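## Task

Close the lid of tip box TB3 and push its front edge fully down so it latches; it must stay shut with nothing from the robot holding it, and the box must sit flat on the base plate. Then release and pull the hand away.

## Robot and tools

Robot: two arms, left_arm and right_arm, mounted on one upright column behind the near table edge. Each has a parallel gripper whose fingers point along the gripper's +z axis and open/close along its y axis. With the hand shut, the fingertips make one flat face, which is handy for pressing a lid. The tip box rests loose on a base plate; it has to finish flat on that plate, lid latched, with no contact from the robot. Something may occasionally tug on a held part or shove a loose object. Nothing may go off the table.

Frame: a single scene frame for both arms. z = 0 is the table top, +z up. The origin is 0.07 m behind the midpoint of the table's near edge; +x goes out across the table; +y is toward left_arm (the robot's own left). Image left/right has nothing to do with arm names. The robot faces roughly +x, possibly slightly rotated about the column. Reported hand positions can be off, more so far from the base.

The row: every command uses a 16-number list, always covering both arms: x, y, z, qw, qx, qy, qz, opening for left_arm, then the same eight for right_arm. x, y, z are an absolute target in metres for end_effector_position (the point between closed finger pads, just under 1 cm behind the tips); the quaternion is an absolute orientation target, w first. Opening runs -1 (closed) to +1 (fully open, 0.145 m); closing from full open needs about 0.5 s. Closing pushes the fingertips roughly 17 mm further along +z. To hold an arm still, resend its last reported position and the quaternion you want it to keep (not a drifted reading) plus its opening, every call.

Tools:
- execute_actions {actions, pictures}: actions holds at most one item. Empty list = just report the state. An action is {"rows": [[16 numbers], ...], "steps": n}, with 1 to 15 rows and n up to 15 (default 15); each row lasts one 1/30 s step and the final row repeats to fill. A wait is {"steps": n} with n up to 300, counted from the previous result, so your thinking time is included. A target more than 0.6 m from an arm's last reported position along any of its gripper axes gets the call refused, and nothing is sent. pictures (boolean) toggles images; they come by default.
- move {target, speed}: target is one 16-number row (absolute poses as above). Both grippers travel straight lines that finish together, lasting 0.5 to 10 s; longer paths are cut off at 10 s short of the goal. speed is each path's top speed in m/s, 0.002 to 0.5, default 0.25; rotation is capped at twice that in rad/s. Openings are applied at the start. Paths ignore obstacles and the other arm; the hand lags, can wander, and can spike far above speed, especially near a straight arm. The result adds a "move:" line with the ending (done, off_target, moving, held, fault) and active limits, plus each gripper's distance to its target. held = a check stopped that arm's last step; limits=paced = the target was clipped; limits=held = steps were blocked en route, after which the arm may lurch quickly.
- wait {seconds}: 0 to 10 s, sends nothing new.
- zoom_image {camera, region}: camera is cam_low, cam_left_wrist or cam_right_wrist (each 672x504); region is [x0, y0, x1, y1] in pixels, top-left origin, at most 504x504.
- finished_scene {scene}: ends the current scene (give its number), irreversibly, and reports success; the result carries the next task. Replying with no tool call ends everything.

Control details: each step, the commanded pose is clipped to within 70 mm and 16 degrees of the measured pose, then damped inverse kinematics follows it, favouring position over orientation. After an action, an arm only continues up to its last clipped pose, so check the result and send the rest. Elbows never fully straighten. Joint limits are given per arm (e.g. wrist pitch -0.785 to 0.785 rad).

Reading results: the state line lists each gripper's position and quaternion; grip_measured is the actual opening on the command scale (commanding below it squeezes, ~10 N per pad max). "pose unreachable" means the clearance check altered or blocked that arm's command; HELD flags steps not sent. "Hand target" shows where the controller is heading. Joint torques are raw drive outputs with offsets and noise. MOTOR HOT appears from 85 °C; at 100 °C an OVER-TEMPERATURE FAULT stops the arm. FAULT lines can cut short waits or moves.

Cautions: contact force grows with speed and with how far the target lies beyond the contact point, so approach the lid slowly and aim only slightly past it. Avoid slams, drops, arm-to-arm collisions, knocking the box off its plate or off the table. Finish by opening/lifting clear so the lid stays latched by itself.

Each tool is called as name(argument=value, ...) on one line, values as JSON.

## Session

I'll start by looking at the current state.

execute_actions(actions=[])

Scene clock: 0.00 s of 6000.00 s.
left_arm: end_effector_position=(+0.2997, +0.2439, +0.1974) grip_measured=+1.00 end_effector_quat_wxyz=(-0.035, -0.532, +0.702, -0.472) | right_arm: end_effector_position=(+0.2560, -0.2749, +0.1397) grip_measured=+1.00 end_effector_quat_wxyz=(+0.026, +0.766, +0.641, -0.032)
Joint positions: left_arm=[ 0.641  1.282 -1.2    1.314  0.21  -0.695  0.424  0.145] | right_arm=[ 0.615  0.978 -0.936  1.48  -0.409  0.556  1.333  0.145]
Joint velocities: left_arm=[-0.033 -0.055 -0.007 -0.012  0.022  0.007 -0.081 -0.   ] | right_arm=[-0.077  0.011 -0.007  0.002  0.007 -0.022 -0.022 -0.   ]
Joint torques (N m, as the arm reports them, + toward a larger angle): no reading
Motor temperatures (°C, as the motors report them): left_arm=[22 23 19 21 20 19 22] | right_arm=[22 23 22 19 22 19 21]
Hand target (left_arm): +0.300, +0.244, +0.197; -0.035, -0.532, +0.702, -0.472
Hand target (right_arm): +0.256, -0.275, +0.140; +0.026, +0.766, +0.641, -0.032

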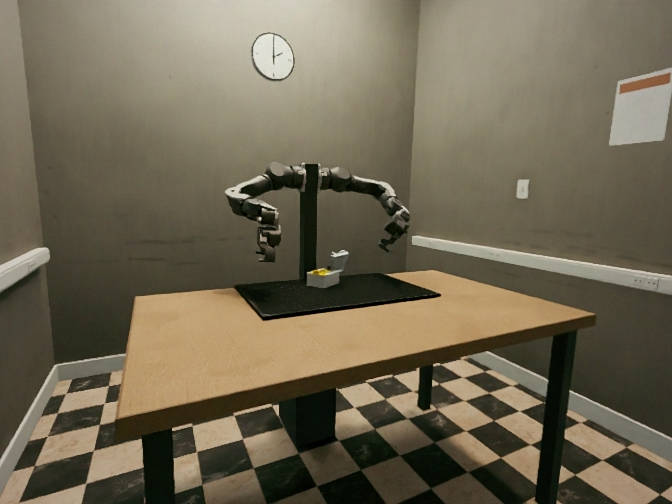

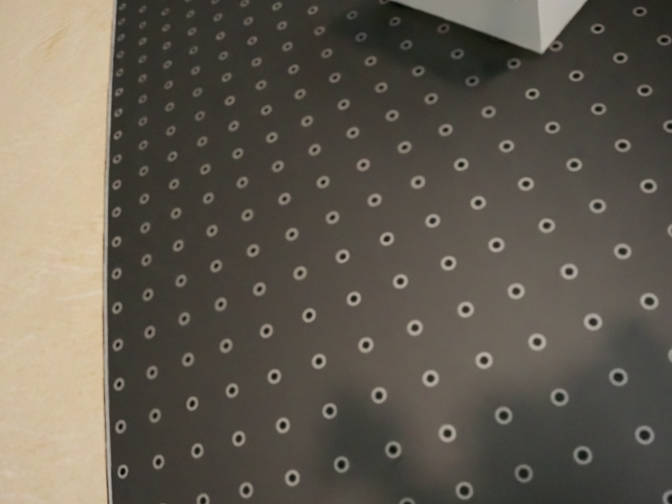

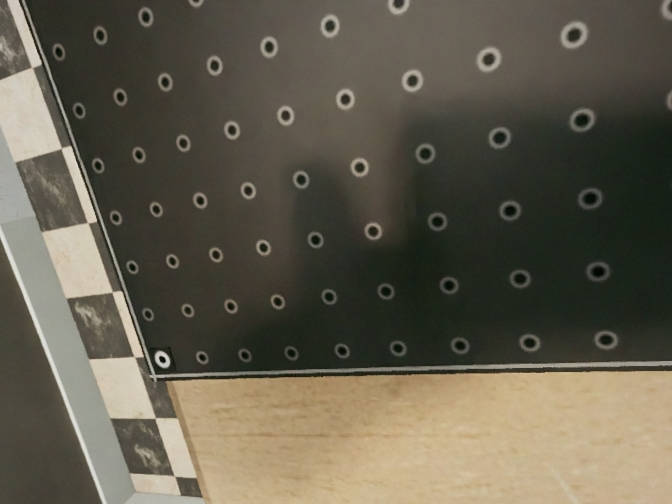

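zoom_image(camera="cam_low", region=[280, 230, 380, 305])

zoom_image(camera="cam_low", region=[210, 150, 450, 330])

Region (280, 230, 380, 305) of cam_low's 672x504 image, scaled by 5.040, with more detail than that image has; it fills the top 378 rows of this view, and the rest is white.

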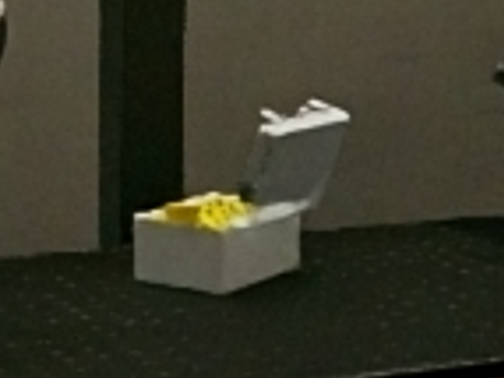

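Region (210, 150, 450, 330) of cam_low's 672x504 image, scaled by 2.100, with more detail than that image has; it fills the top 378 rows of this view, and the rest is white.

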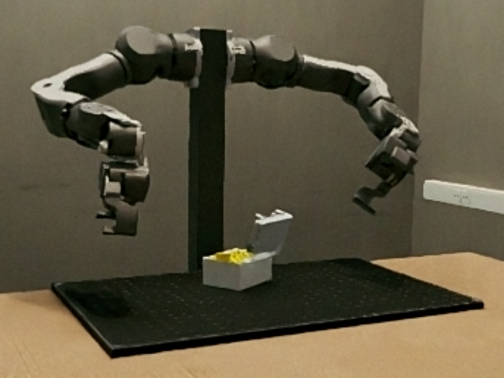

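zoom_image(camera="cam_low", region=[300, 242, 356, 294])

zoom_image(camera="cam_left_wrist", region=[340, 0, 640, 120])

Region (300, 242, 356, 294) of cam_low's 672x504 image, scaled by 9.000, with more detail than that image has; it fills the top 468 rows of this view, and the rest is white.

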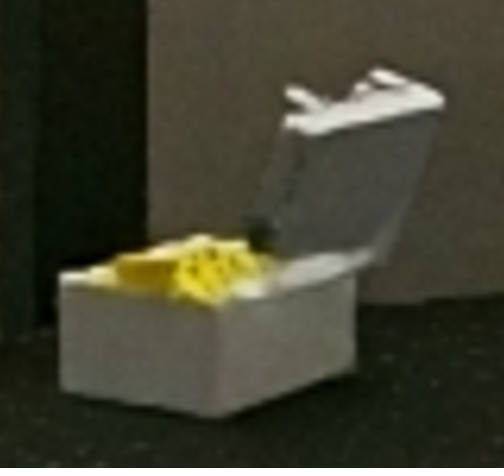

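Region (340, 0, 640, 120) of cam_left_wrist's 672x504 image, scaled by 1.680, with more detail than that image has; it fills the top 202 rows of this view, and the rest is white.

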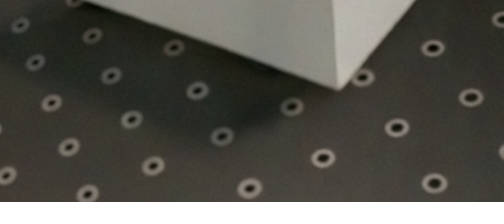

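move(target=[0.279, 0.172, 0.241, 0.3206, 0.5475, -0.6453, 0.4254, 1.0, 0.171, -0.228, 0.211, -0.2167, 0.6859, 0.4879, 0.4937, 1.0], speed=0.3)

Scene clock: 122.40 s of 6000.00 s.
left_arm: end_effector_position=(+0.2782, +0.1725, +0.2429) grip_measured=+1.00 end_effector_quat_wxyz=(-0.321, -0.546, +0.646, -0.426) | right_arm: end_effector_position=(+0.1685, -0.2284, +0.2086) grip_measured=+1.00 end_effector_quat_wxyz=(-0.212, +0.686, +0.488, +0.495)
Joint positions: left_arm=[ 0.826  1.151 -1.2    1.319  0.827 -0.453  1.173  0.145] | right_arm=[-0.798  0.882  0.412  1.722  0.481 -0.376  1.041  0.145]
Joint velocities: left_arm=[ 0.099 -0.033 -0.012 -0.002 -0.007 -0.022 -0.007  0.   ] | right_arm=[-0.011 -0.033 -0.012  0.007 -0.022  0.037 -0.007  0.   ]
Joint torques (N m, as the arm reports them, + toward a larger angle): left_arm=[ 6.68  3.69  3.92  1.22  0.51 -0.05  0.05] | right_arm=[-0.86  3.87  3.13  1.78  0.43 -0.09 -0.01]
Motor temperatures (°C, as the motors report them): left_arm=[24 26 21 21 20 19 22] | right_arm=[24 24 23 19 22 19 21]
Hand target (left_arm): +0.277, +0.172, +0.242; -0.324, -0.546, +0.646, -0.423
Hand target (right_arm): +0.168, -0.229, +0.209; -0.212, +0.685, +0.490, +0.495
Off the commanded pose (left_arm): 0.002 m, 0 deg.
Off the commanded pose (right_arm): 0.003 m, 1 deg.
After step 90, 117.00 s passed at rest.
move: done

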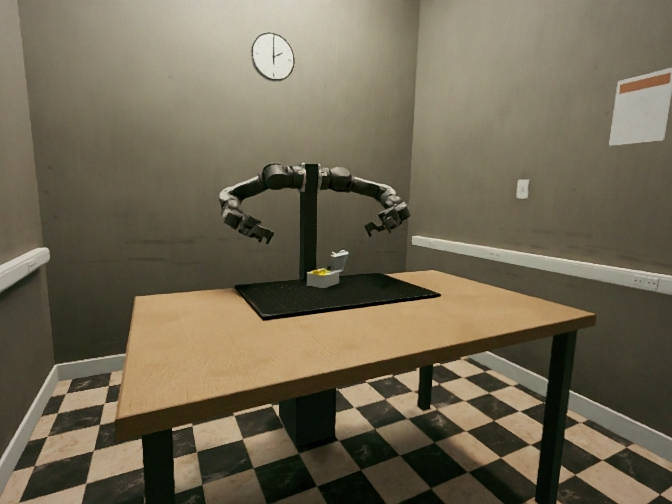

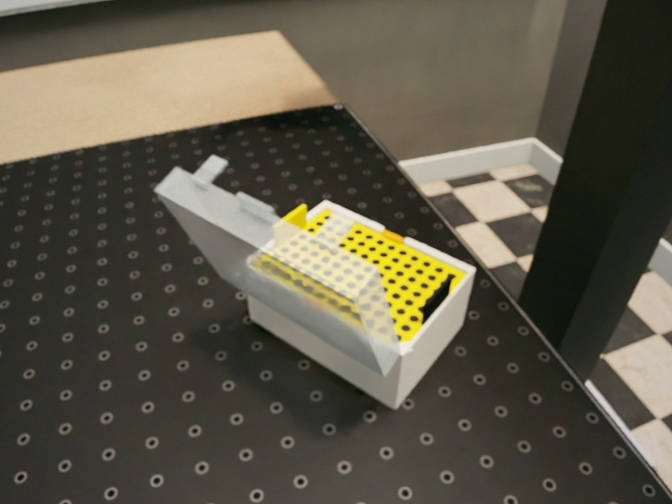

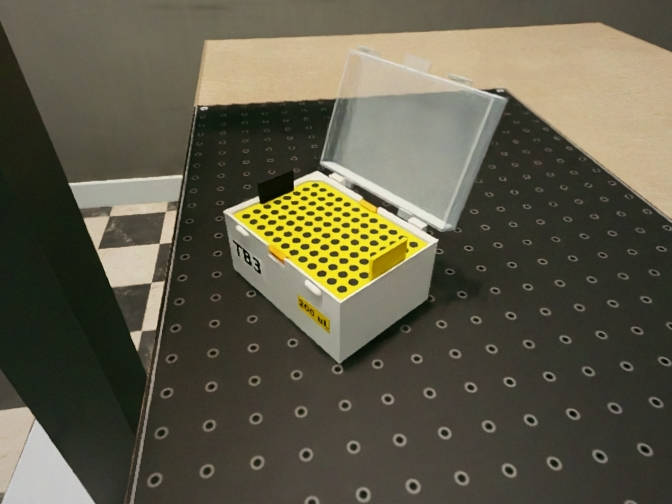

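zoom_image(camera="cam_right_wrist", region=[200, 30, 540, 370])

zoom_image(camera="cam_left_wrist", region=[140, 130, 500, 430])

Region (200, 30, 540, 370) of cam_right_wrist's 672x504 image, scaled by 1.482, with more detail than that image has.

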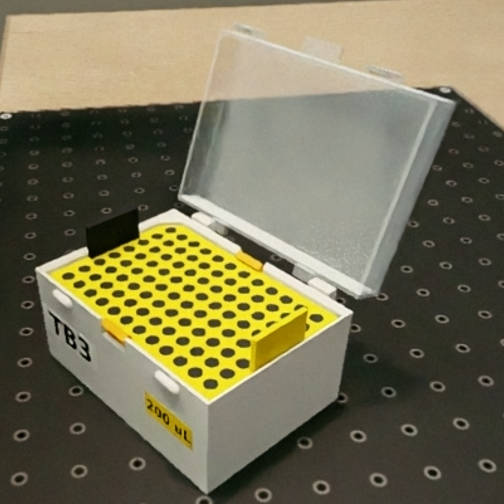

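Region (140, 130, 500, 430) of cam_left_wrist's 672x504 image, scaled by 1.400, with more detail than that image has.

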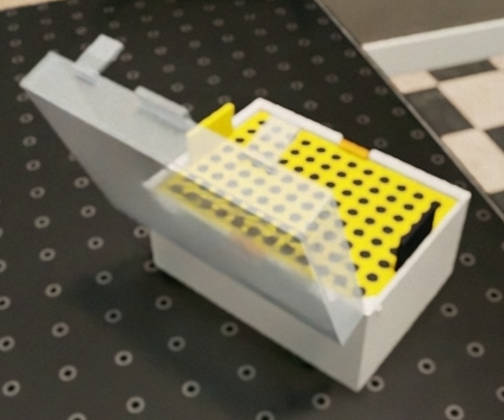

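zoom_image(camera="cam_right_wrist", region=[130, 80, 380, 330])

zoom_image(camera="cam_right_wrist", region=[120, 254, 460, 504])

zoom_image(camera="cam_right_wrist", region=[400, 60, 672, 332])

Region (130, 80, 380, 330) of cam_right_wrist's 672x504 image, scaled by 2.016, with more detail than that image has.

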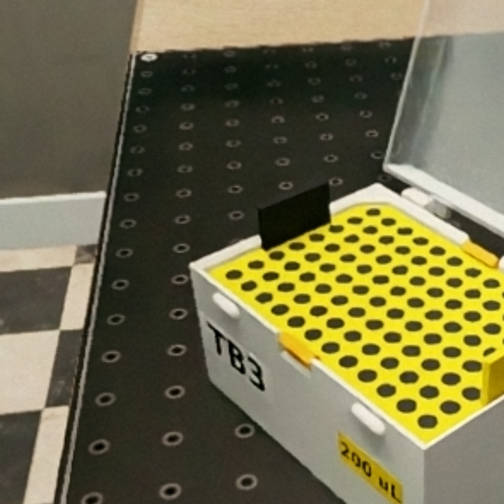

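Region (120, 254, 460, 504) of cam_right_wrist's 672x504 image, scaled by 1.482, with more detail than that image has; it fills the top 371 rows of this view, and the rest is white.

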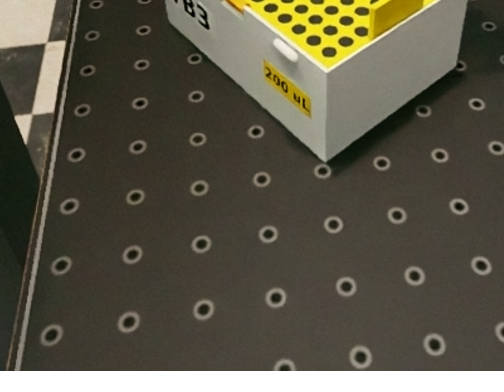

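Region (400, 60, 672, 332) of cam_right_wrist's 672x504 image, scaled by 1.853, with more detail than that image has.

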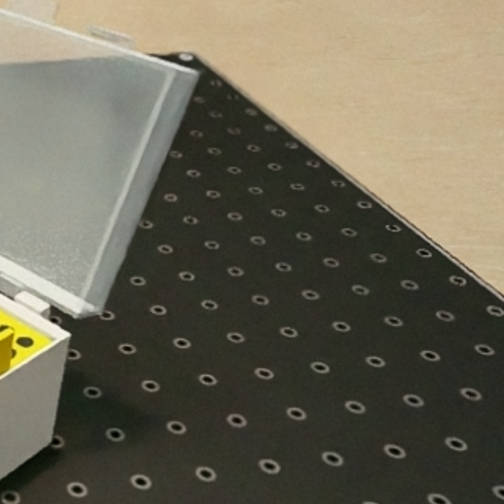

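zoom_image(camera="cam_left_wrist", region=[250, 80, 530, 360])

zoom_image(camera="cam_left_wrist", region=[0, 100, 300, 400])

zoom_image(camera="cam_left_wrist", region=[200, 260, 672, 504])

Region (250, 80, 530, 360) of cam_left_wrist's 672x504 image, scaled by 1.800, with more detail than that image has.

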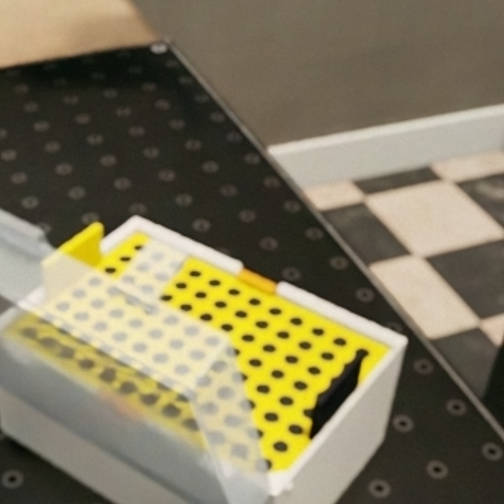

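Region (0, 100, 300, 400) of cam_left_wrist's 672x504 image, scaled by 1.680, with more detail than that image has.

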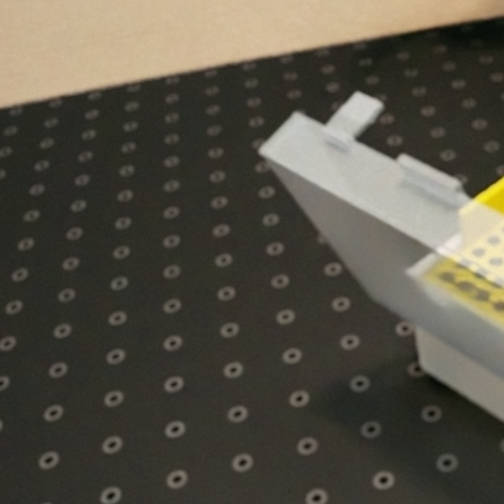

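Region (200, 260, 672, 504) of cam_left_wrist's 672x504 image, scaled by 1.068, with more detail than that image has; it fills the top 261 rows of this view, and the rest is white.

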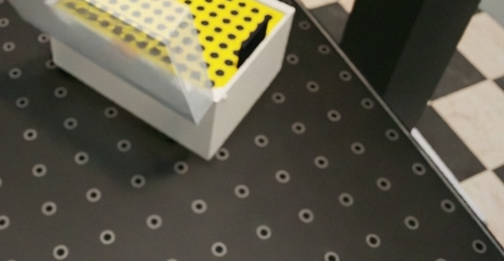

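zoom_image(camera="cam_left_wrist", region=[380, 264, 672, 504])

zoom_image(camera="cam_left_wrist", region=[0, 300, 420, 504])

Region (380, 264, 672, 504) of cam_left_wrist's 672x504 image, scaled by 1.726, with more detail than that image has; it fills the top 414 rows of this view, and the rest is white.

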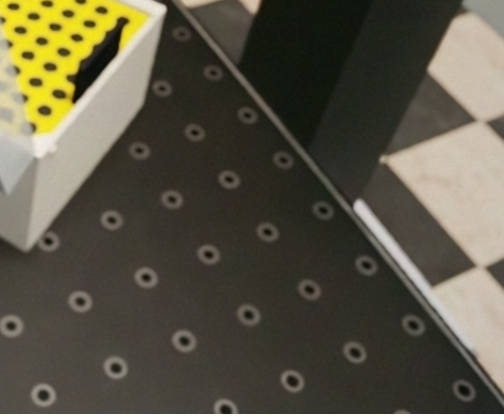

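Region (0, 300, 420, 504) of cam_left_wrist's 672x504 image, scaled by 1.200, with more detail than that image has; it fills the top 245 rows of this view, and the rest is white.

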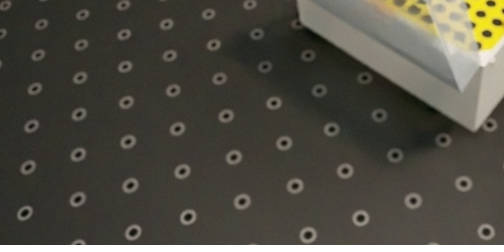

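zoom_image(camera="cam_left_wrist", region=[40, 125, 180, 265])

Region (40, 125, 180, 265) of cam_left_wrist's 672x504 image, scaled by 3.600, with more detail than that image has.

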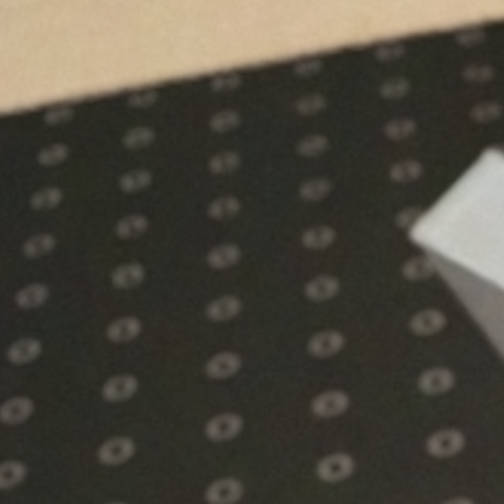

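zoom_image(camera="cam_right_wrist", region=[380, 150, 500, 270])

zoom_image(camera="cam_right_wrist", region=[330, 30, 520, 130])

zoom_image(camera="cam_left_wrist", region=[140, 140, 300, 300])

zoom_image(camera="cam_left_wrist", region=[300, 230, 480, 410])

Region (380, 150, 500, 270) of cam_right_wrist's 672x504 image, scaled by 4.200, with more detail than that image has.

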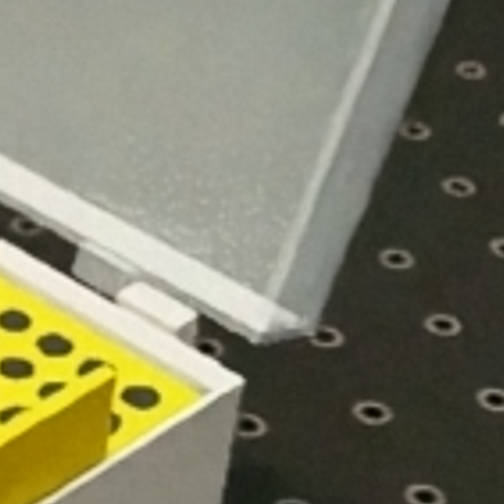

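Region (330, 30, 520, 130) of cam_right_wrist's 672x504 image, scaled by 2.653, with more detail than that image has; it fills the top 265 rows of this view, and the rest is white.

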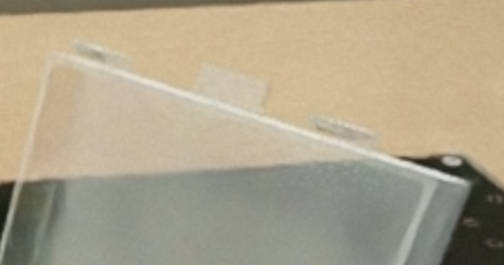

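Region (140, 140, 300, 300) of cam_left_wrist's 672x504 image, scaled by 3.150, with more detail than that image has.

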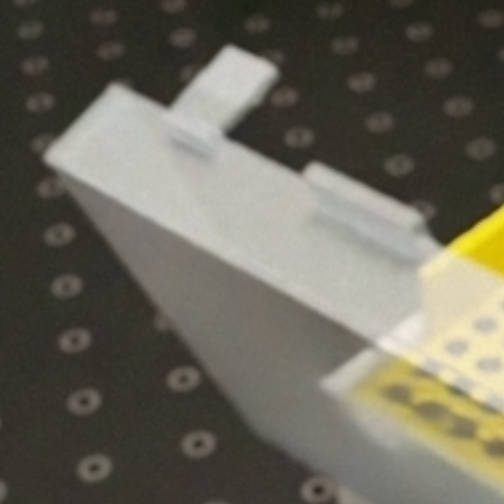

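Region (300, 230, 480, 410) of cam_left_wrist's 672x504 image, scaled by 2.800, with more detail than that image has.

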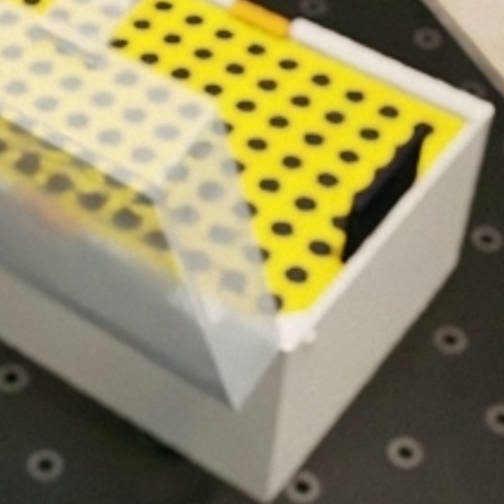

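zoom_image(camera="cam_low", region=[215, 180, 285, 250])

zoom_image(camera="cam_low", region=[350, 180, 420, 250])

Region (215, 180, 285, 250) of cam_low's 672x504 image, scaled by 7.200, with more detail than that image has.

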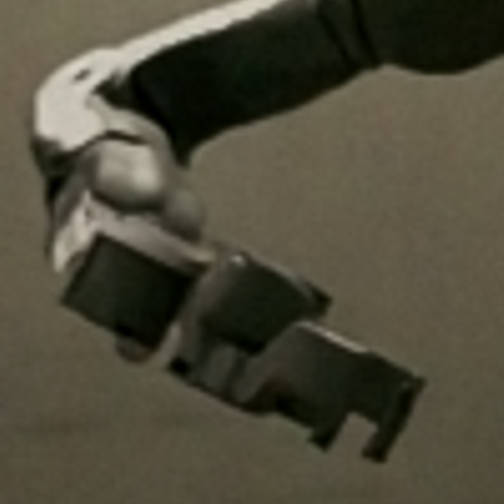

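Region (350, 180, 420, 250) of cam_low's 672x504 image, scaled by 7.200, with more detail than that image has.

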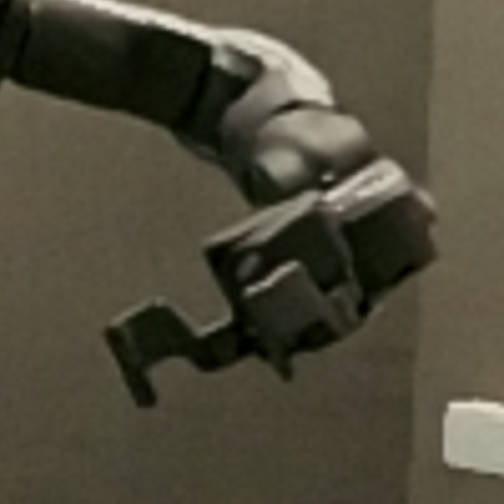

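move(target=[0.161, 0.240, 0.203, 0.3356, 0.7381, -0.2568, 0.526, 1.0, 0.258, 0.027, 0.205, -0.0515, 0.4563, 0.8708, 0.1756, -0.24], speed=0.3)

Scene clock: 244.73 s of 6000.00 s.
left_arm: end_effector_position=(+0.1625, +0.2411, +0.2015) grip_measured=+1.00 end_effector_quat_wxyz=(+0.369, +0.765, -0.252, +0.464) | right_arm: end_effector_position=(+0.2603, +0.0287, +0.2080) grip_measured=-0.24 end_effector_quat_wxyz=(-0.053, +0.455, +0.871, +0.180)
Joint positions: left_arm=[-0.043  1.57  -1.19   1.573  1.518 -0.773  0.87   0.145] | right_arm=[ 0.908  0.312 -1.2    1.649 -0.412  0.525  1.324  0.058]
Joint velocities: left_arm=[ 0.033 -0.011 -0.1    0.017 -0.007 -0.037 -0.007  0.   ] | right_arm=[-0.033  0.055  0.012 -0.002 -0.037 -0.022  0.007 -0.   ]
Joint torques (N m, as the arm reports them, + toward a larger angle): left_arm=[ 1.77  7.9   1.25  1.11  0.21 -0.33  0.2 ] | right_arm=[ 6.13 -1.19  2.22  2.01  0.06  0.26 -0.01]
Motor temperatures (°C, as the motors report them): left_arm=[26 25 21 21 21 19 22] | right_arm=[23 25 24 20 23 20 21]
Hand target (left_arm): +0.161, +0.241, +0.201; +0.371, +0.765, -0.253, +0.462
Hand target (right_arm): +0.260, +0.028, +0.207; -0.053, +0.455, +0.871, +0.177
Off the commanded pose (left_arm): 0.002 m, 9 deg.
Off the commanded pose (right_arm): 0.004 m, 1 deg.
joint sent to its limit (left arm) — the command would take joint 6 (wrist pitch) past its lower limit, so that joint was sent only as far as its limit.
After step 90, 117.00 s passed at rest.
move: off_target (left_arm, right_arm)

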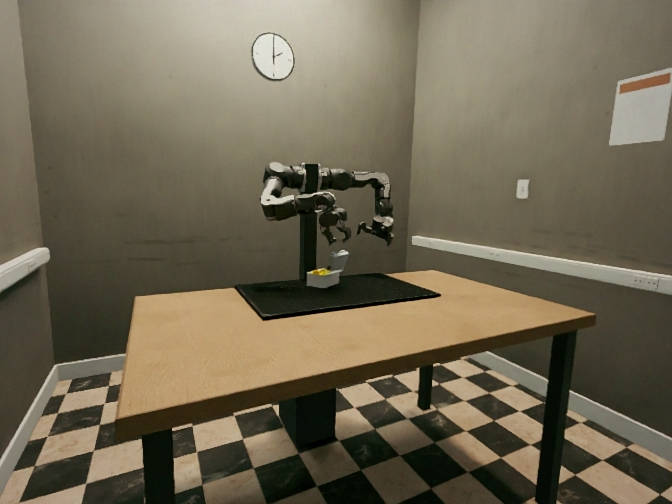

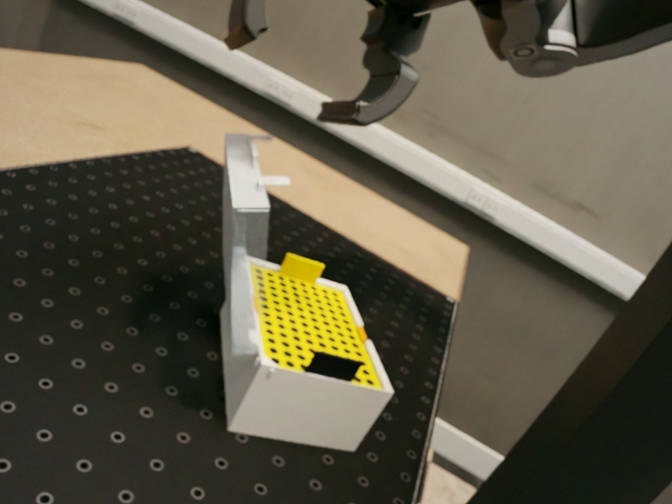

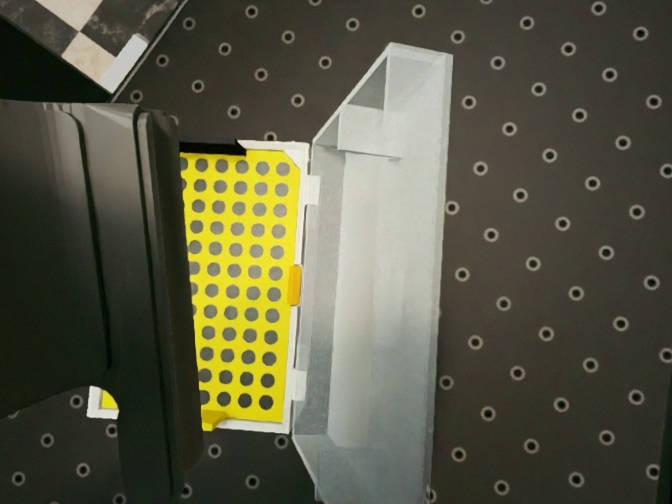

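zoom_image(camera="cam_left_wrist", region=[190, 0, 470, 280])

zoom_image(camera="cam_low", region=[290, 180, 410, 300])

Region (190, 0, 470, 280) of cam_left_wrist's 672x504 image, scaled by 1.800, with more detail than that image has.

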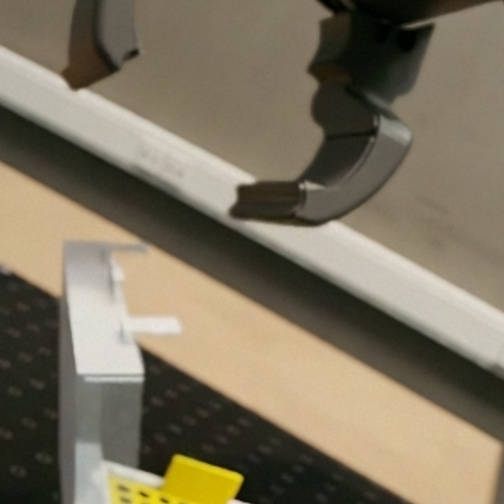

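Region (290, 180, 410, 300) of cam_low's 672x504 image, scaled by 4.200, with more detail than that image has.

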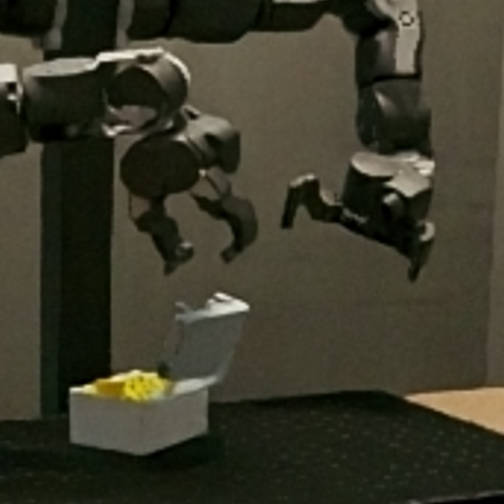

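move(target=[0.1625, 0.2411, 0.2015, 0.369, 0.765, -0.252, 0.464, 1.0, 0.2713, 0.0381, 0.1434, -0.0515, 0.4563, 0.8708, 0.1756, -0.24], speed=0.1)

Scene clock: 365.70 s of 6000.00 s.
left_arm: end_effector_position=(+0.1625, +0.2411, +0.2015) grip_measured=+1.00 end_effector_quat_wxyz=(+0.369, +0.765, -0.252, +0.464) | right_arm: end_effector_position=(+0.2711, +0.0371, +0.1430) grip_measured=-0.24 end_effector_quat_wxyz=(-0.054, +0.458, +0.871, +0.172)
Joint positions: left_arm=[-0.043  1.57  -1.191  1.573  1.518 -0.773  0.87   0.145] | right_arm=[ 0.789  0.216 -1.231  1.382 -0.481  0.367  1.168  0.058]
Joint velocities: left_arm=[-0.011  0.077 -0.022 -0.007 -0.051  0.007 -0.007 -0.   ] | right_arm=[-0.077 -0.077 -0.002 -0.002  0.022 -0.022  0.022 -0.   ]
Joint torques (N m, as the arm reports them, + toward a larger angle): left_arm=[ 1.9   8.01  1.96  0.98  0.22 -0.32  0.12] | right_arm=[ 5.65 -1.92  2.46  2.56  0.05  0.07 -0.39]
Motor temperatures (°C, as the motors report them): left_arm=[24 29 20 21 20 19 22] | right_arm=[26 24 23 20 22 19 21]
Hand target (left_arm): +0.163, +0.241, +0.201; +0.369, +0.765, -0.252, +0.464
Hand target (right_arm): +0.272, +0.038, +0.143; -0.052, +0.456, +0.871, +0.175
Off the commanded pose (left_arm): 0.000 m, 0 deg.
Off the commanded pose (right_arm): 0.001 m, 0 deg.
After step 90, 117.00 s passed at rest.
move: done

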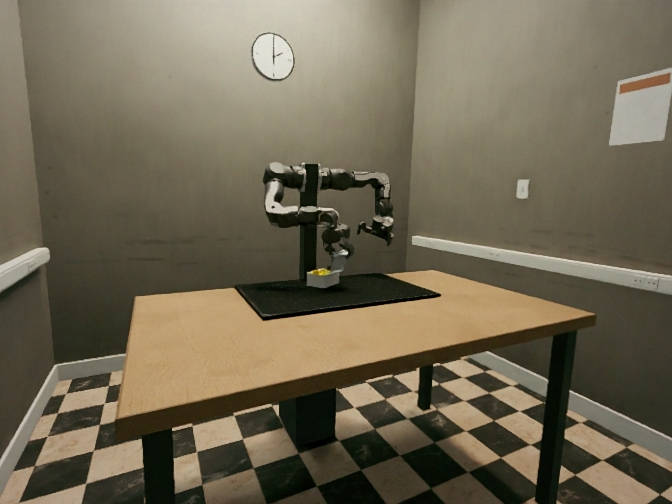

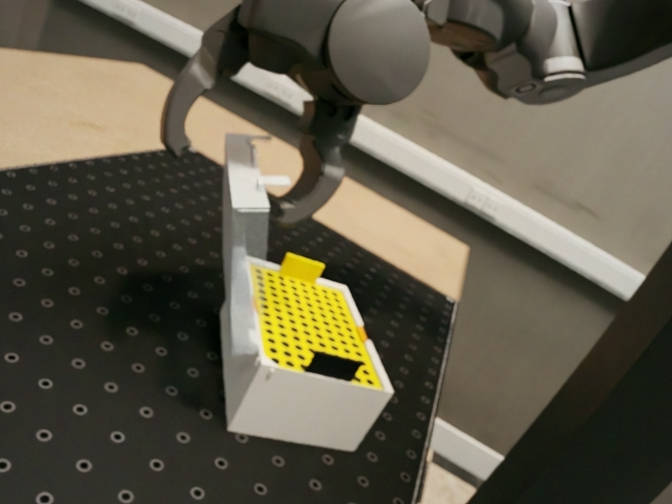

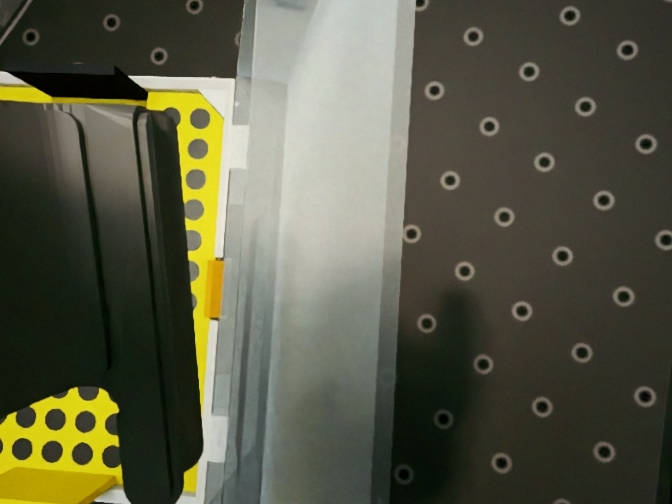

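zoom_image(camera="cam_left_wrist", region=[140, 40, 380, 280])

zoom_image(camera="cam_low", region=[300, 215, 380, 295])

Region (140, 40, 380, 280) of cam_left_wrist's 672x504 image, scaled by 2.100, with more detail than that image has.

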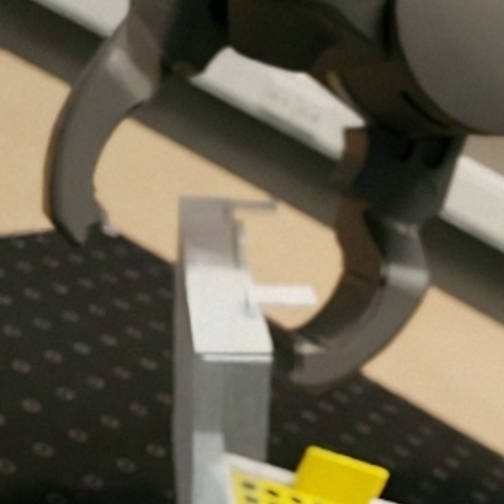

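Region (300, 215, 380, 295) of cam_low's 672x504 image, scaled by 6.300, with more detail than that image has.

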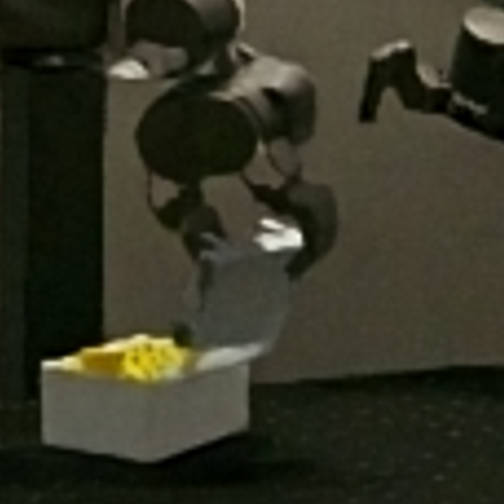

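move(target=[0.1625, 0.2411, 0.2015, 0.369, 0.765, -0.252, 0.464, 1.0, 0.2247, 0.0083, 0.1463, -0.0388, 0.4516, 0.8691, 0.1979, -0.72], speed=0.045)

Scene clock: 410.80 s of 6000.00 s.
left_arm: end_effector_position=(+0.1625, +0.2411, +0.2015) grip_measured=+1.00 end_effector_quat_wxyz=(+0.369, +0.765, -0.252, +0.464) | right_arm: end_effector_position=(+0.2240, +0.0073, +0.1447) grip_measured=-0.72 end_effector_quat_wxyz=(-0.040, +0.451, +0.870, +0.195)
Joint positions: left_arm=[-0.043  1.57  -1.191  1.573  1.518 -0.773  0.87   0.145] | right_arm=[ 0.639  0.434 -1.231  1.734 -0.553  0.46   1.129  0.021]
Joint velocities: left_arm=[ 0.011 -0.055 -0.007 -0.017 -0.022  0.007  0.037  0.   ] | right_arm=[ 0.055 -0.055  0.012 -0.002 -0.022 -0.095  0.037  0.   ]
Joint torques (N m, as the arm reports them, + toward a larger angle): left_arm=[ 1.84  7.87  1.94  0.97  0.23 -0.34  0.14] | right_arm=[ 4.07 -0.99  2.75  3.14  0.04  0.24 -0.43]
Motor temperatures (°C, as the motors report them): left_arm=[24 29 20 21 20 19 22] | right_arm=[26 24 23 20 22 19 21]
Hand target (left_arm): +0.163, +0.241, +0.202; +0.369, +0.765, -0.252, +0.464
Hand target (right_arm): +0.225, +0.008, +0.146; -0.038, +0.452, +0.869, +0.198
Off the commanded pose (left_arm): 0.000 m, 0 deg.
Off the commanded pose (right_arm): 0.002 m, 0 deg.
After step 90, 40.63 s passed at rest.
move: done

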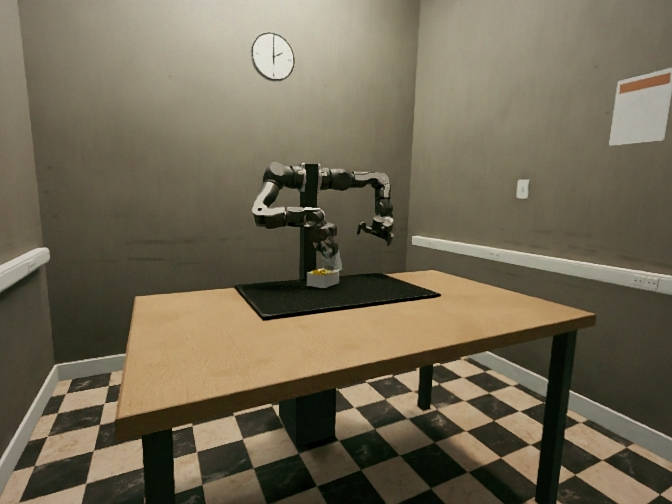

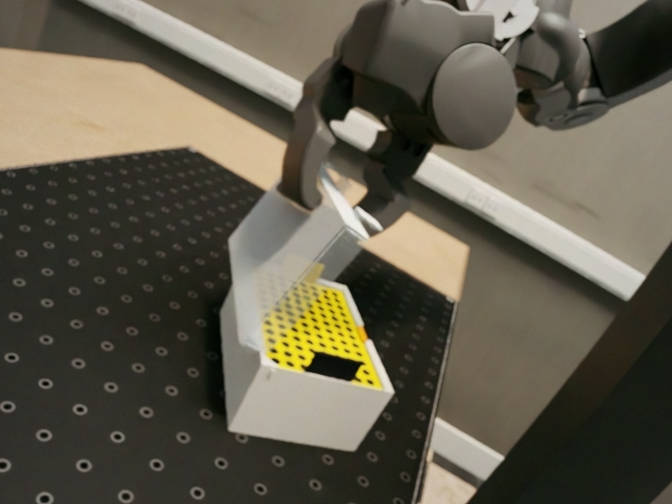

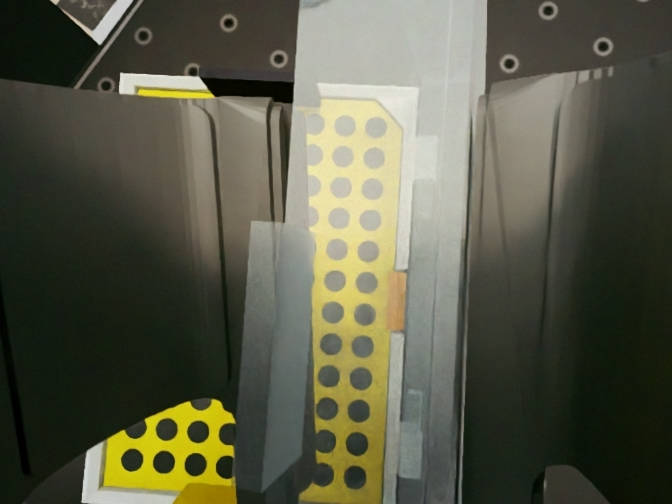

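execute_actions(actions=[])

Scene clock: 415.30 s of 6000.00 s.
left_arm: end_effector_position=(+0.1625, +0.2411, +0.2015) grip_measured=+1.00 end_effector_quat_wxyz=(+0.369, +0.765, -0.252, +0.464) | right_arm: end_effector_position=(+0.2240, +0.0073, +0.1447) grip_measured=-0.72 end_effector_quat_wxyz=(-0.040, +0.451, +0.870, +0.195)
Joint positions: left_arm=[-0.043  1.57  -1.191  1.573  1.518 -0.773  0.87   0.145] | right_arm=[ 0.639  0.434 -1.231  1.734 -0.553  0.46   1.129  0.021]
Joint velocities: left_arm=[-0.033 -0.099 -0.007  0.002 -0.007  0.007  0.051 -0.   ] | right_arm=[-0.055 -0.033 -0.007  0.002  0.007 -0.007 -0.007 -0.   ]
Joint torques (N m, as the arm reports them, + toward a larger angle): left_arm=[ 2.02  7.75  1.84  0.93  0.23 -0.33  0.13] | right_arm=[ 4.07 -0.98  2.74  3.22  0.03  0.24 -0.43]
Motor temperatures (°C, as the motors report them): left_arm=[24 29 20 21 20 19 22] | right_arm=[26 24 24 20 22 19 21]
Hand target (left_arm): +0.163, +0.241, +0.202; +0.369, +0.765, -0.252, +0.464
Hand target (right_arm): +0.225, +0.008, +0.146; -0.038, +0.452, +0.869, +0.198
Off the commanded pose (left_arm): 0.000 m, 0 deg.
Off the commanded pose (right_arm): 0.002 m, 0 deg.
Steps of this call (steps 1 to 90: nothing new was sent; then 1.50 s passed at rest). Readings (end_effector_position):
1: left_arm (+0.1625, +0.2411, +0.2015) | right_arm (+0.2240, +0.0073, +0.1447)
2: left_arm (+0.1625, +0.2411, +0.2015) | right_arm (+0.2240, +0.0073, +0.1447)
4: left_arm (+0.1625, +0.2411, +0.2015) | right_arm (+0.2240, +0.0073, +0.1447)
8: left_arm (+0.1625, +0.2411, +0.2015) | right_arm (+0.2240, +0.0073, +0.1447)
90: the state above

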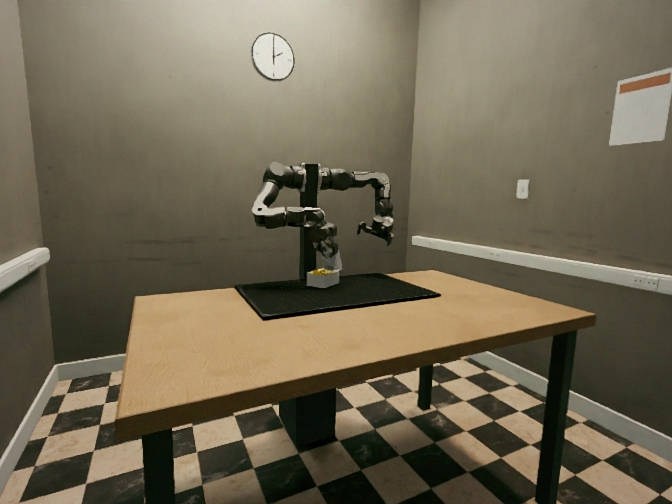

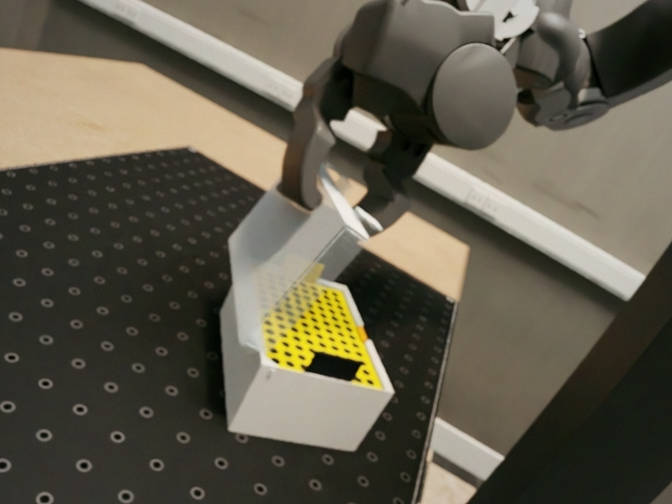

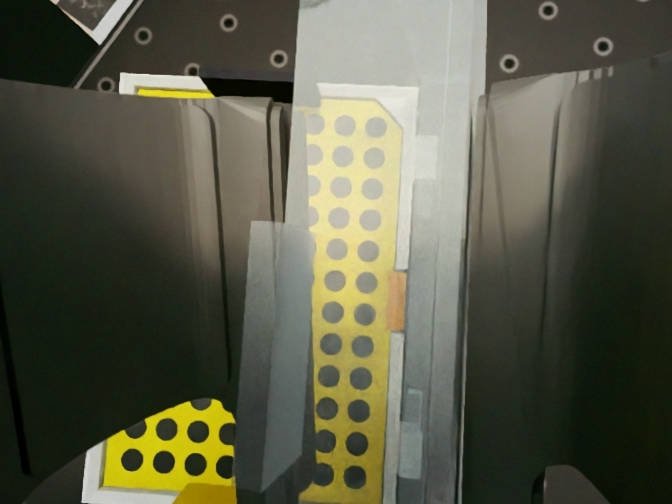

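move(target=[0.1625, 0.2411, 0.2015, 0.369, 0.765, -0.252, 0.464, 1.0, 0.1887, -0.0144, 0.1312, 0.0643, 0.4231, 0.8436, 0.3245, -0.67], speed=0.14)

Scene clock: 500.00 s of 6000.00 s.
left_arm: end_effector_position=(+0.1625, +0.2411, +0.2015) grip_measured=+1.00 end_effector_quat_wxyz=(+0.369, +0.765, -0.252, +0.464) | right_arm: end_effector_position=(+0.1877, -0.0157, +0.1282) grip_measured=-0.67 end_effector_quat_wxyz=(+0.062, +0.426, +0.844, +0.318)
Joint positions: left_arm=[-0.043  1.57  -1.191  1.573  1.518 -0.773  0.87   0.145] | right_arm=[ 0.287  0.669 -1.233  1.956 -0.821  0.442  0.677  0.025]
Joint velocities: left_arm=[ 0.033 -0.055 -0.012 -0.012 -0.022  0.007  0.037 -0.   ] | right_arm=[-0.033  0.011 -0.027  0.002 -0.051 -0.007 -0.007 -0.   ]
Joint torques (N m, as the arm reports them, + toward a larger angle): left_arm=[ 1.91  7.96  1.96  0.97  0.23 -0.33  0.14] | right_arm=[ 2.24  0.15  1.76  4.05 -0.1   0.05 -0.65]
Motor temperatures (°C, as the motors report them): left_arm=[23 30 20 21 20 19 22] | right_arm=[26 23 24 21 22 19 22]
Hand target (left_arm): +0.163, +0.241, +0.202; +0.369, +0.765, -0.252, +0.464
Hand target (right_arm): +0.189, -0.014, +0.131; +0.064, +0.424, +0.843, +0.324
Off the commanded pose (left_arm): 0.000 m, 0 deg.
Off the commanded pose (right_arm): 0.003 m, 1 deg.
After step 90, 80.13 s passed at rest.
move: done

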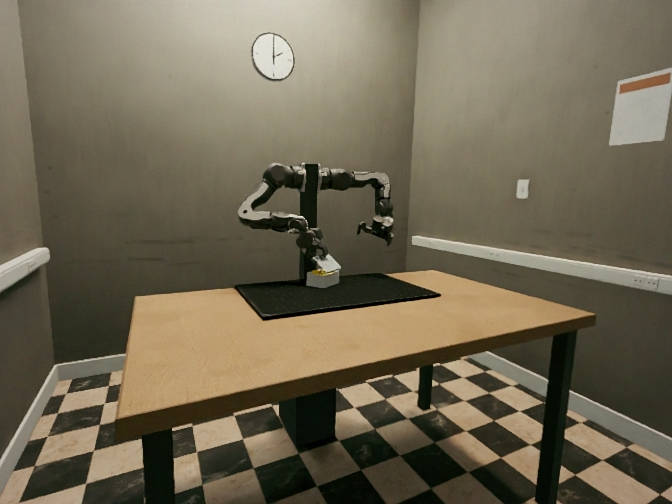

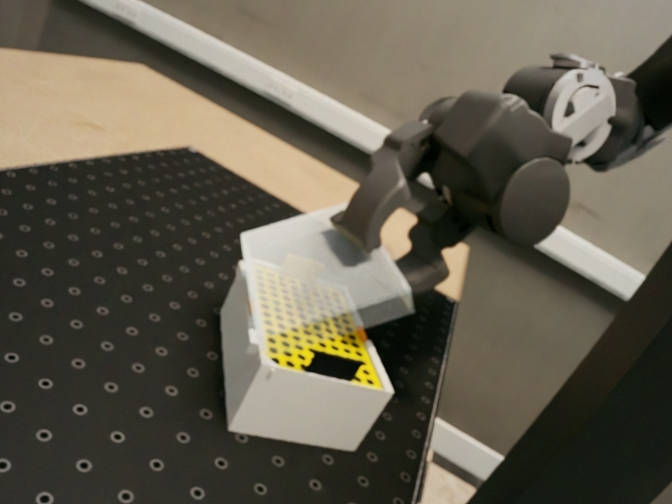

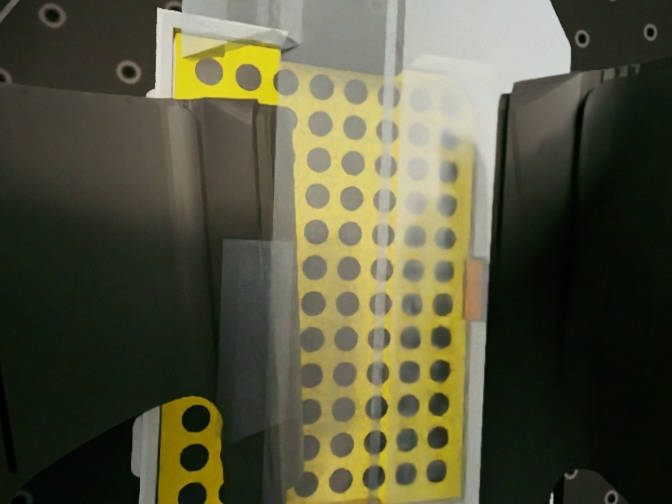

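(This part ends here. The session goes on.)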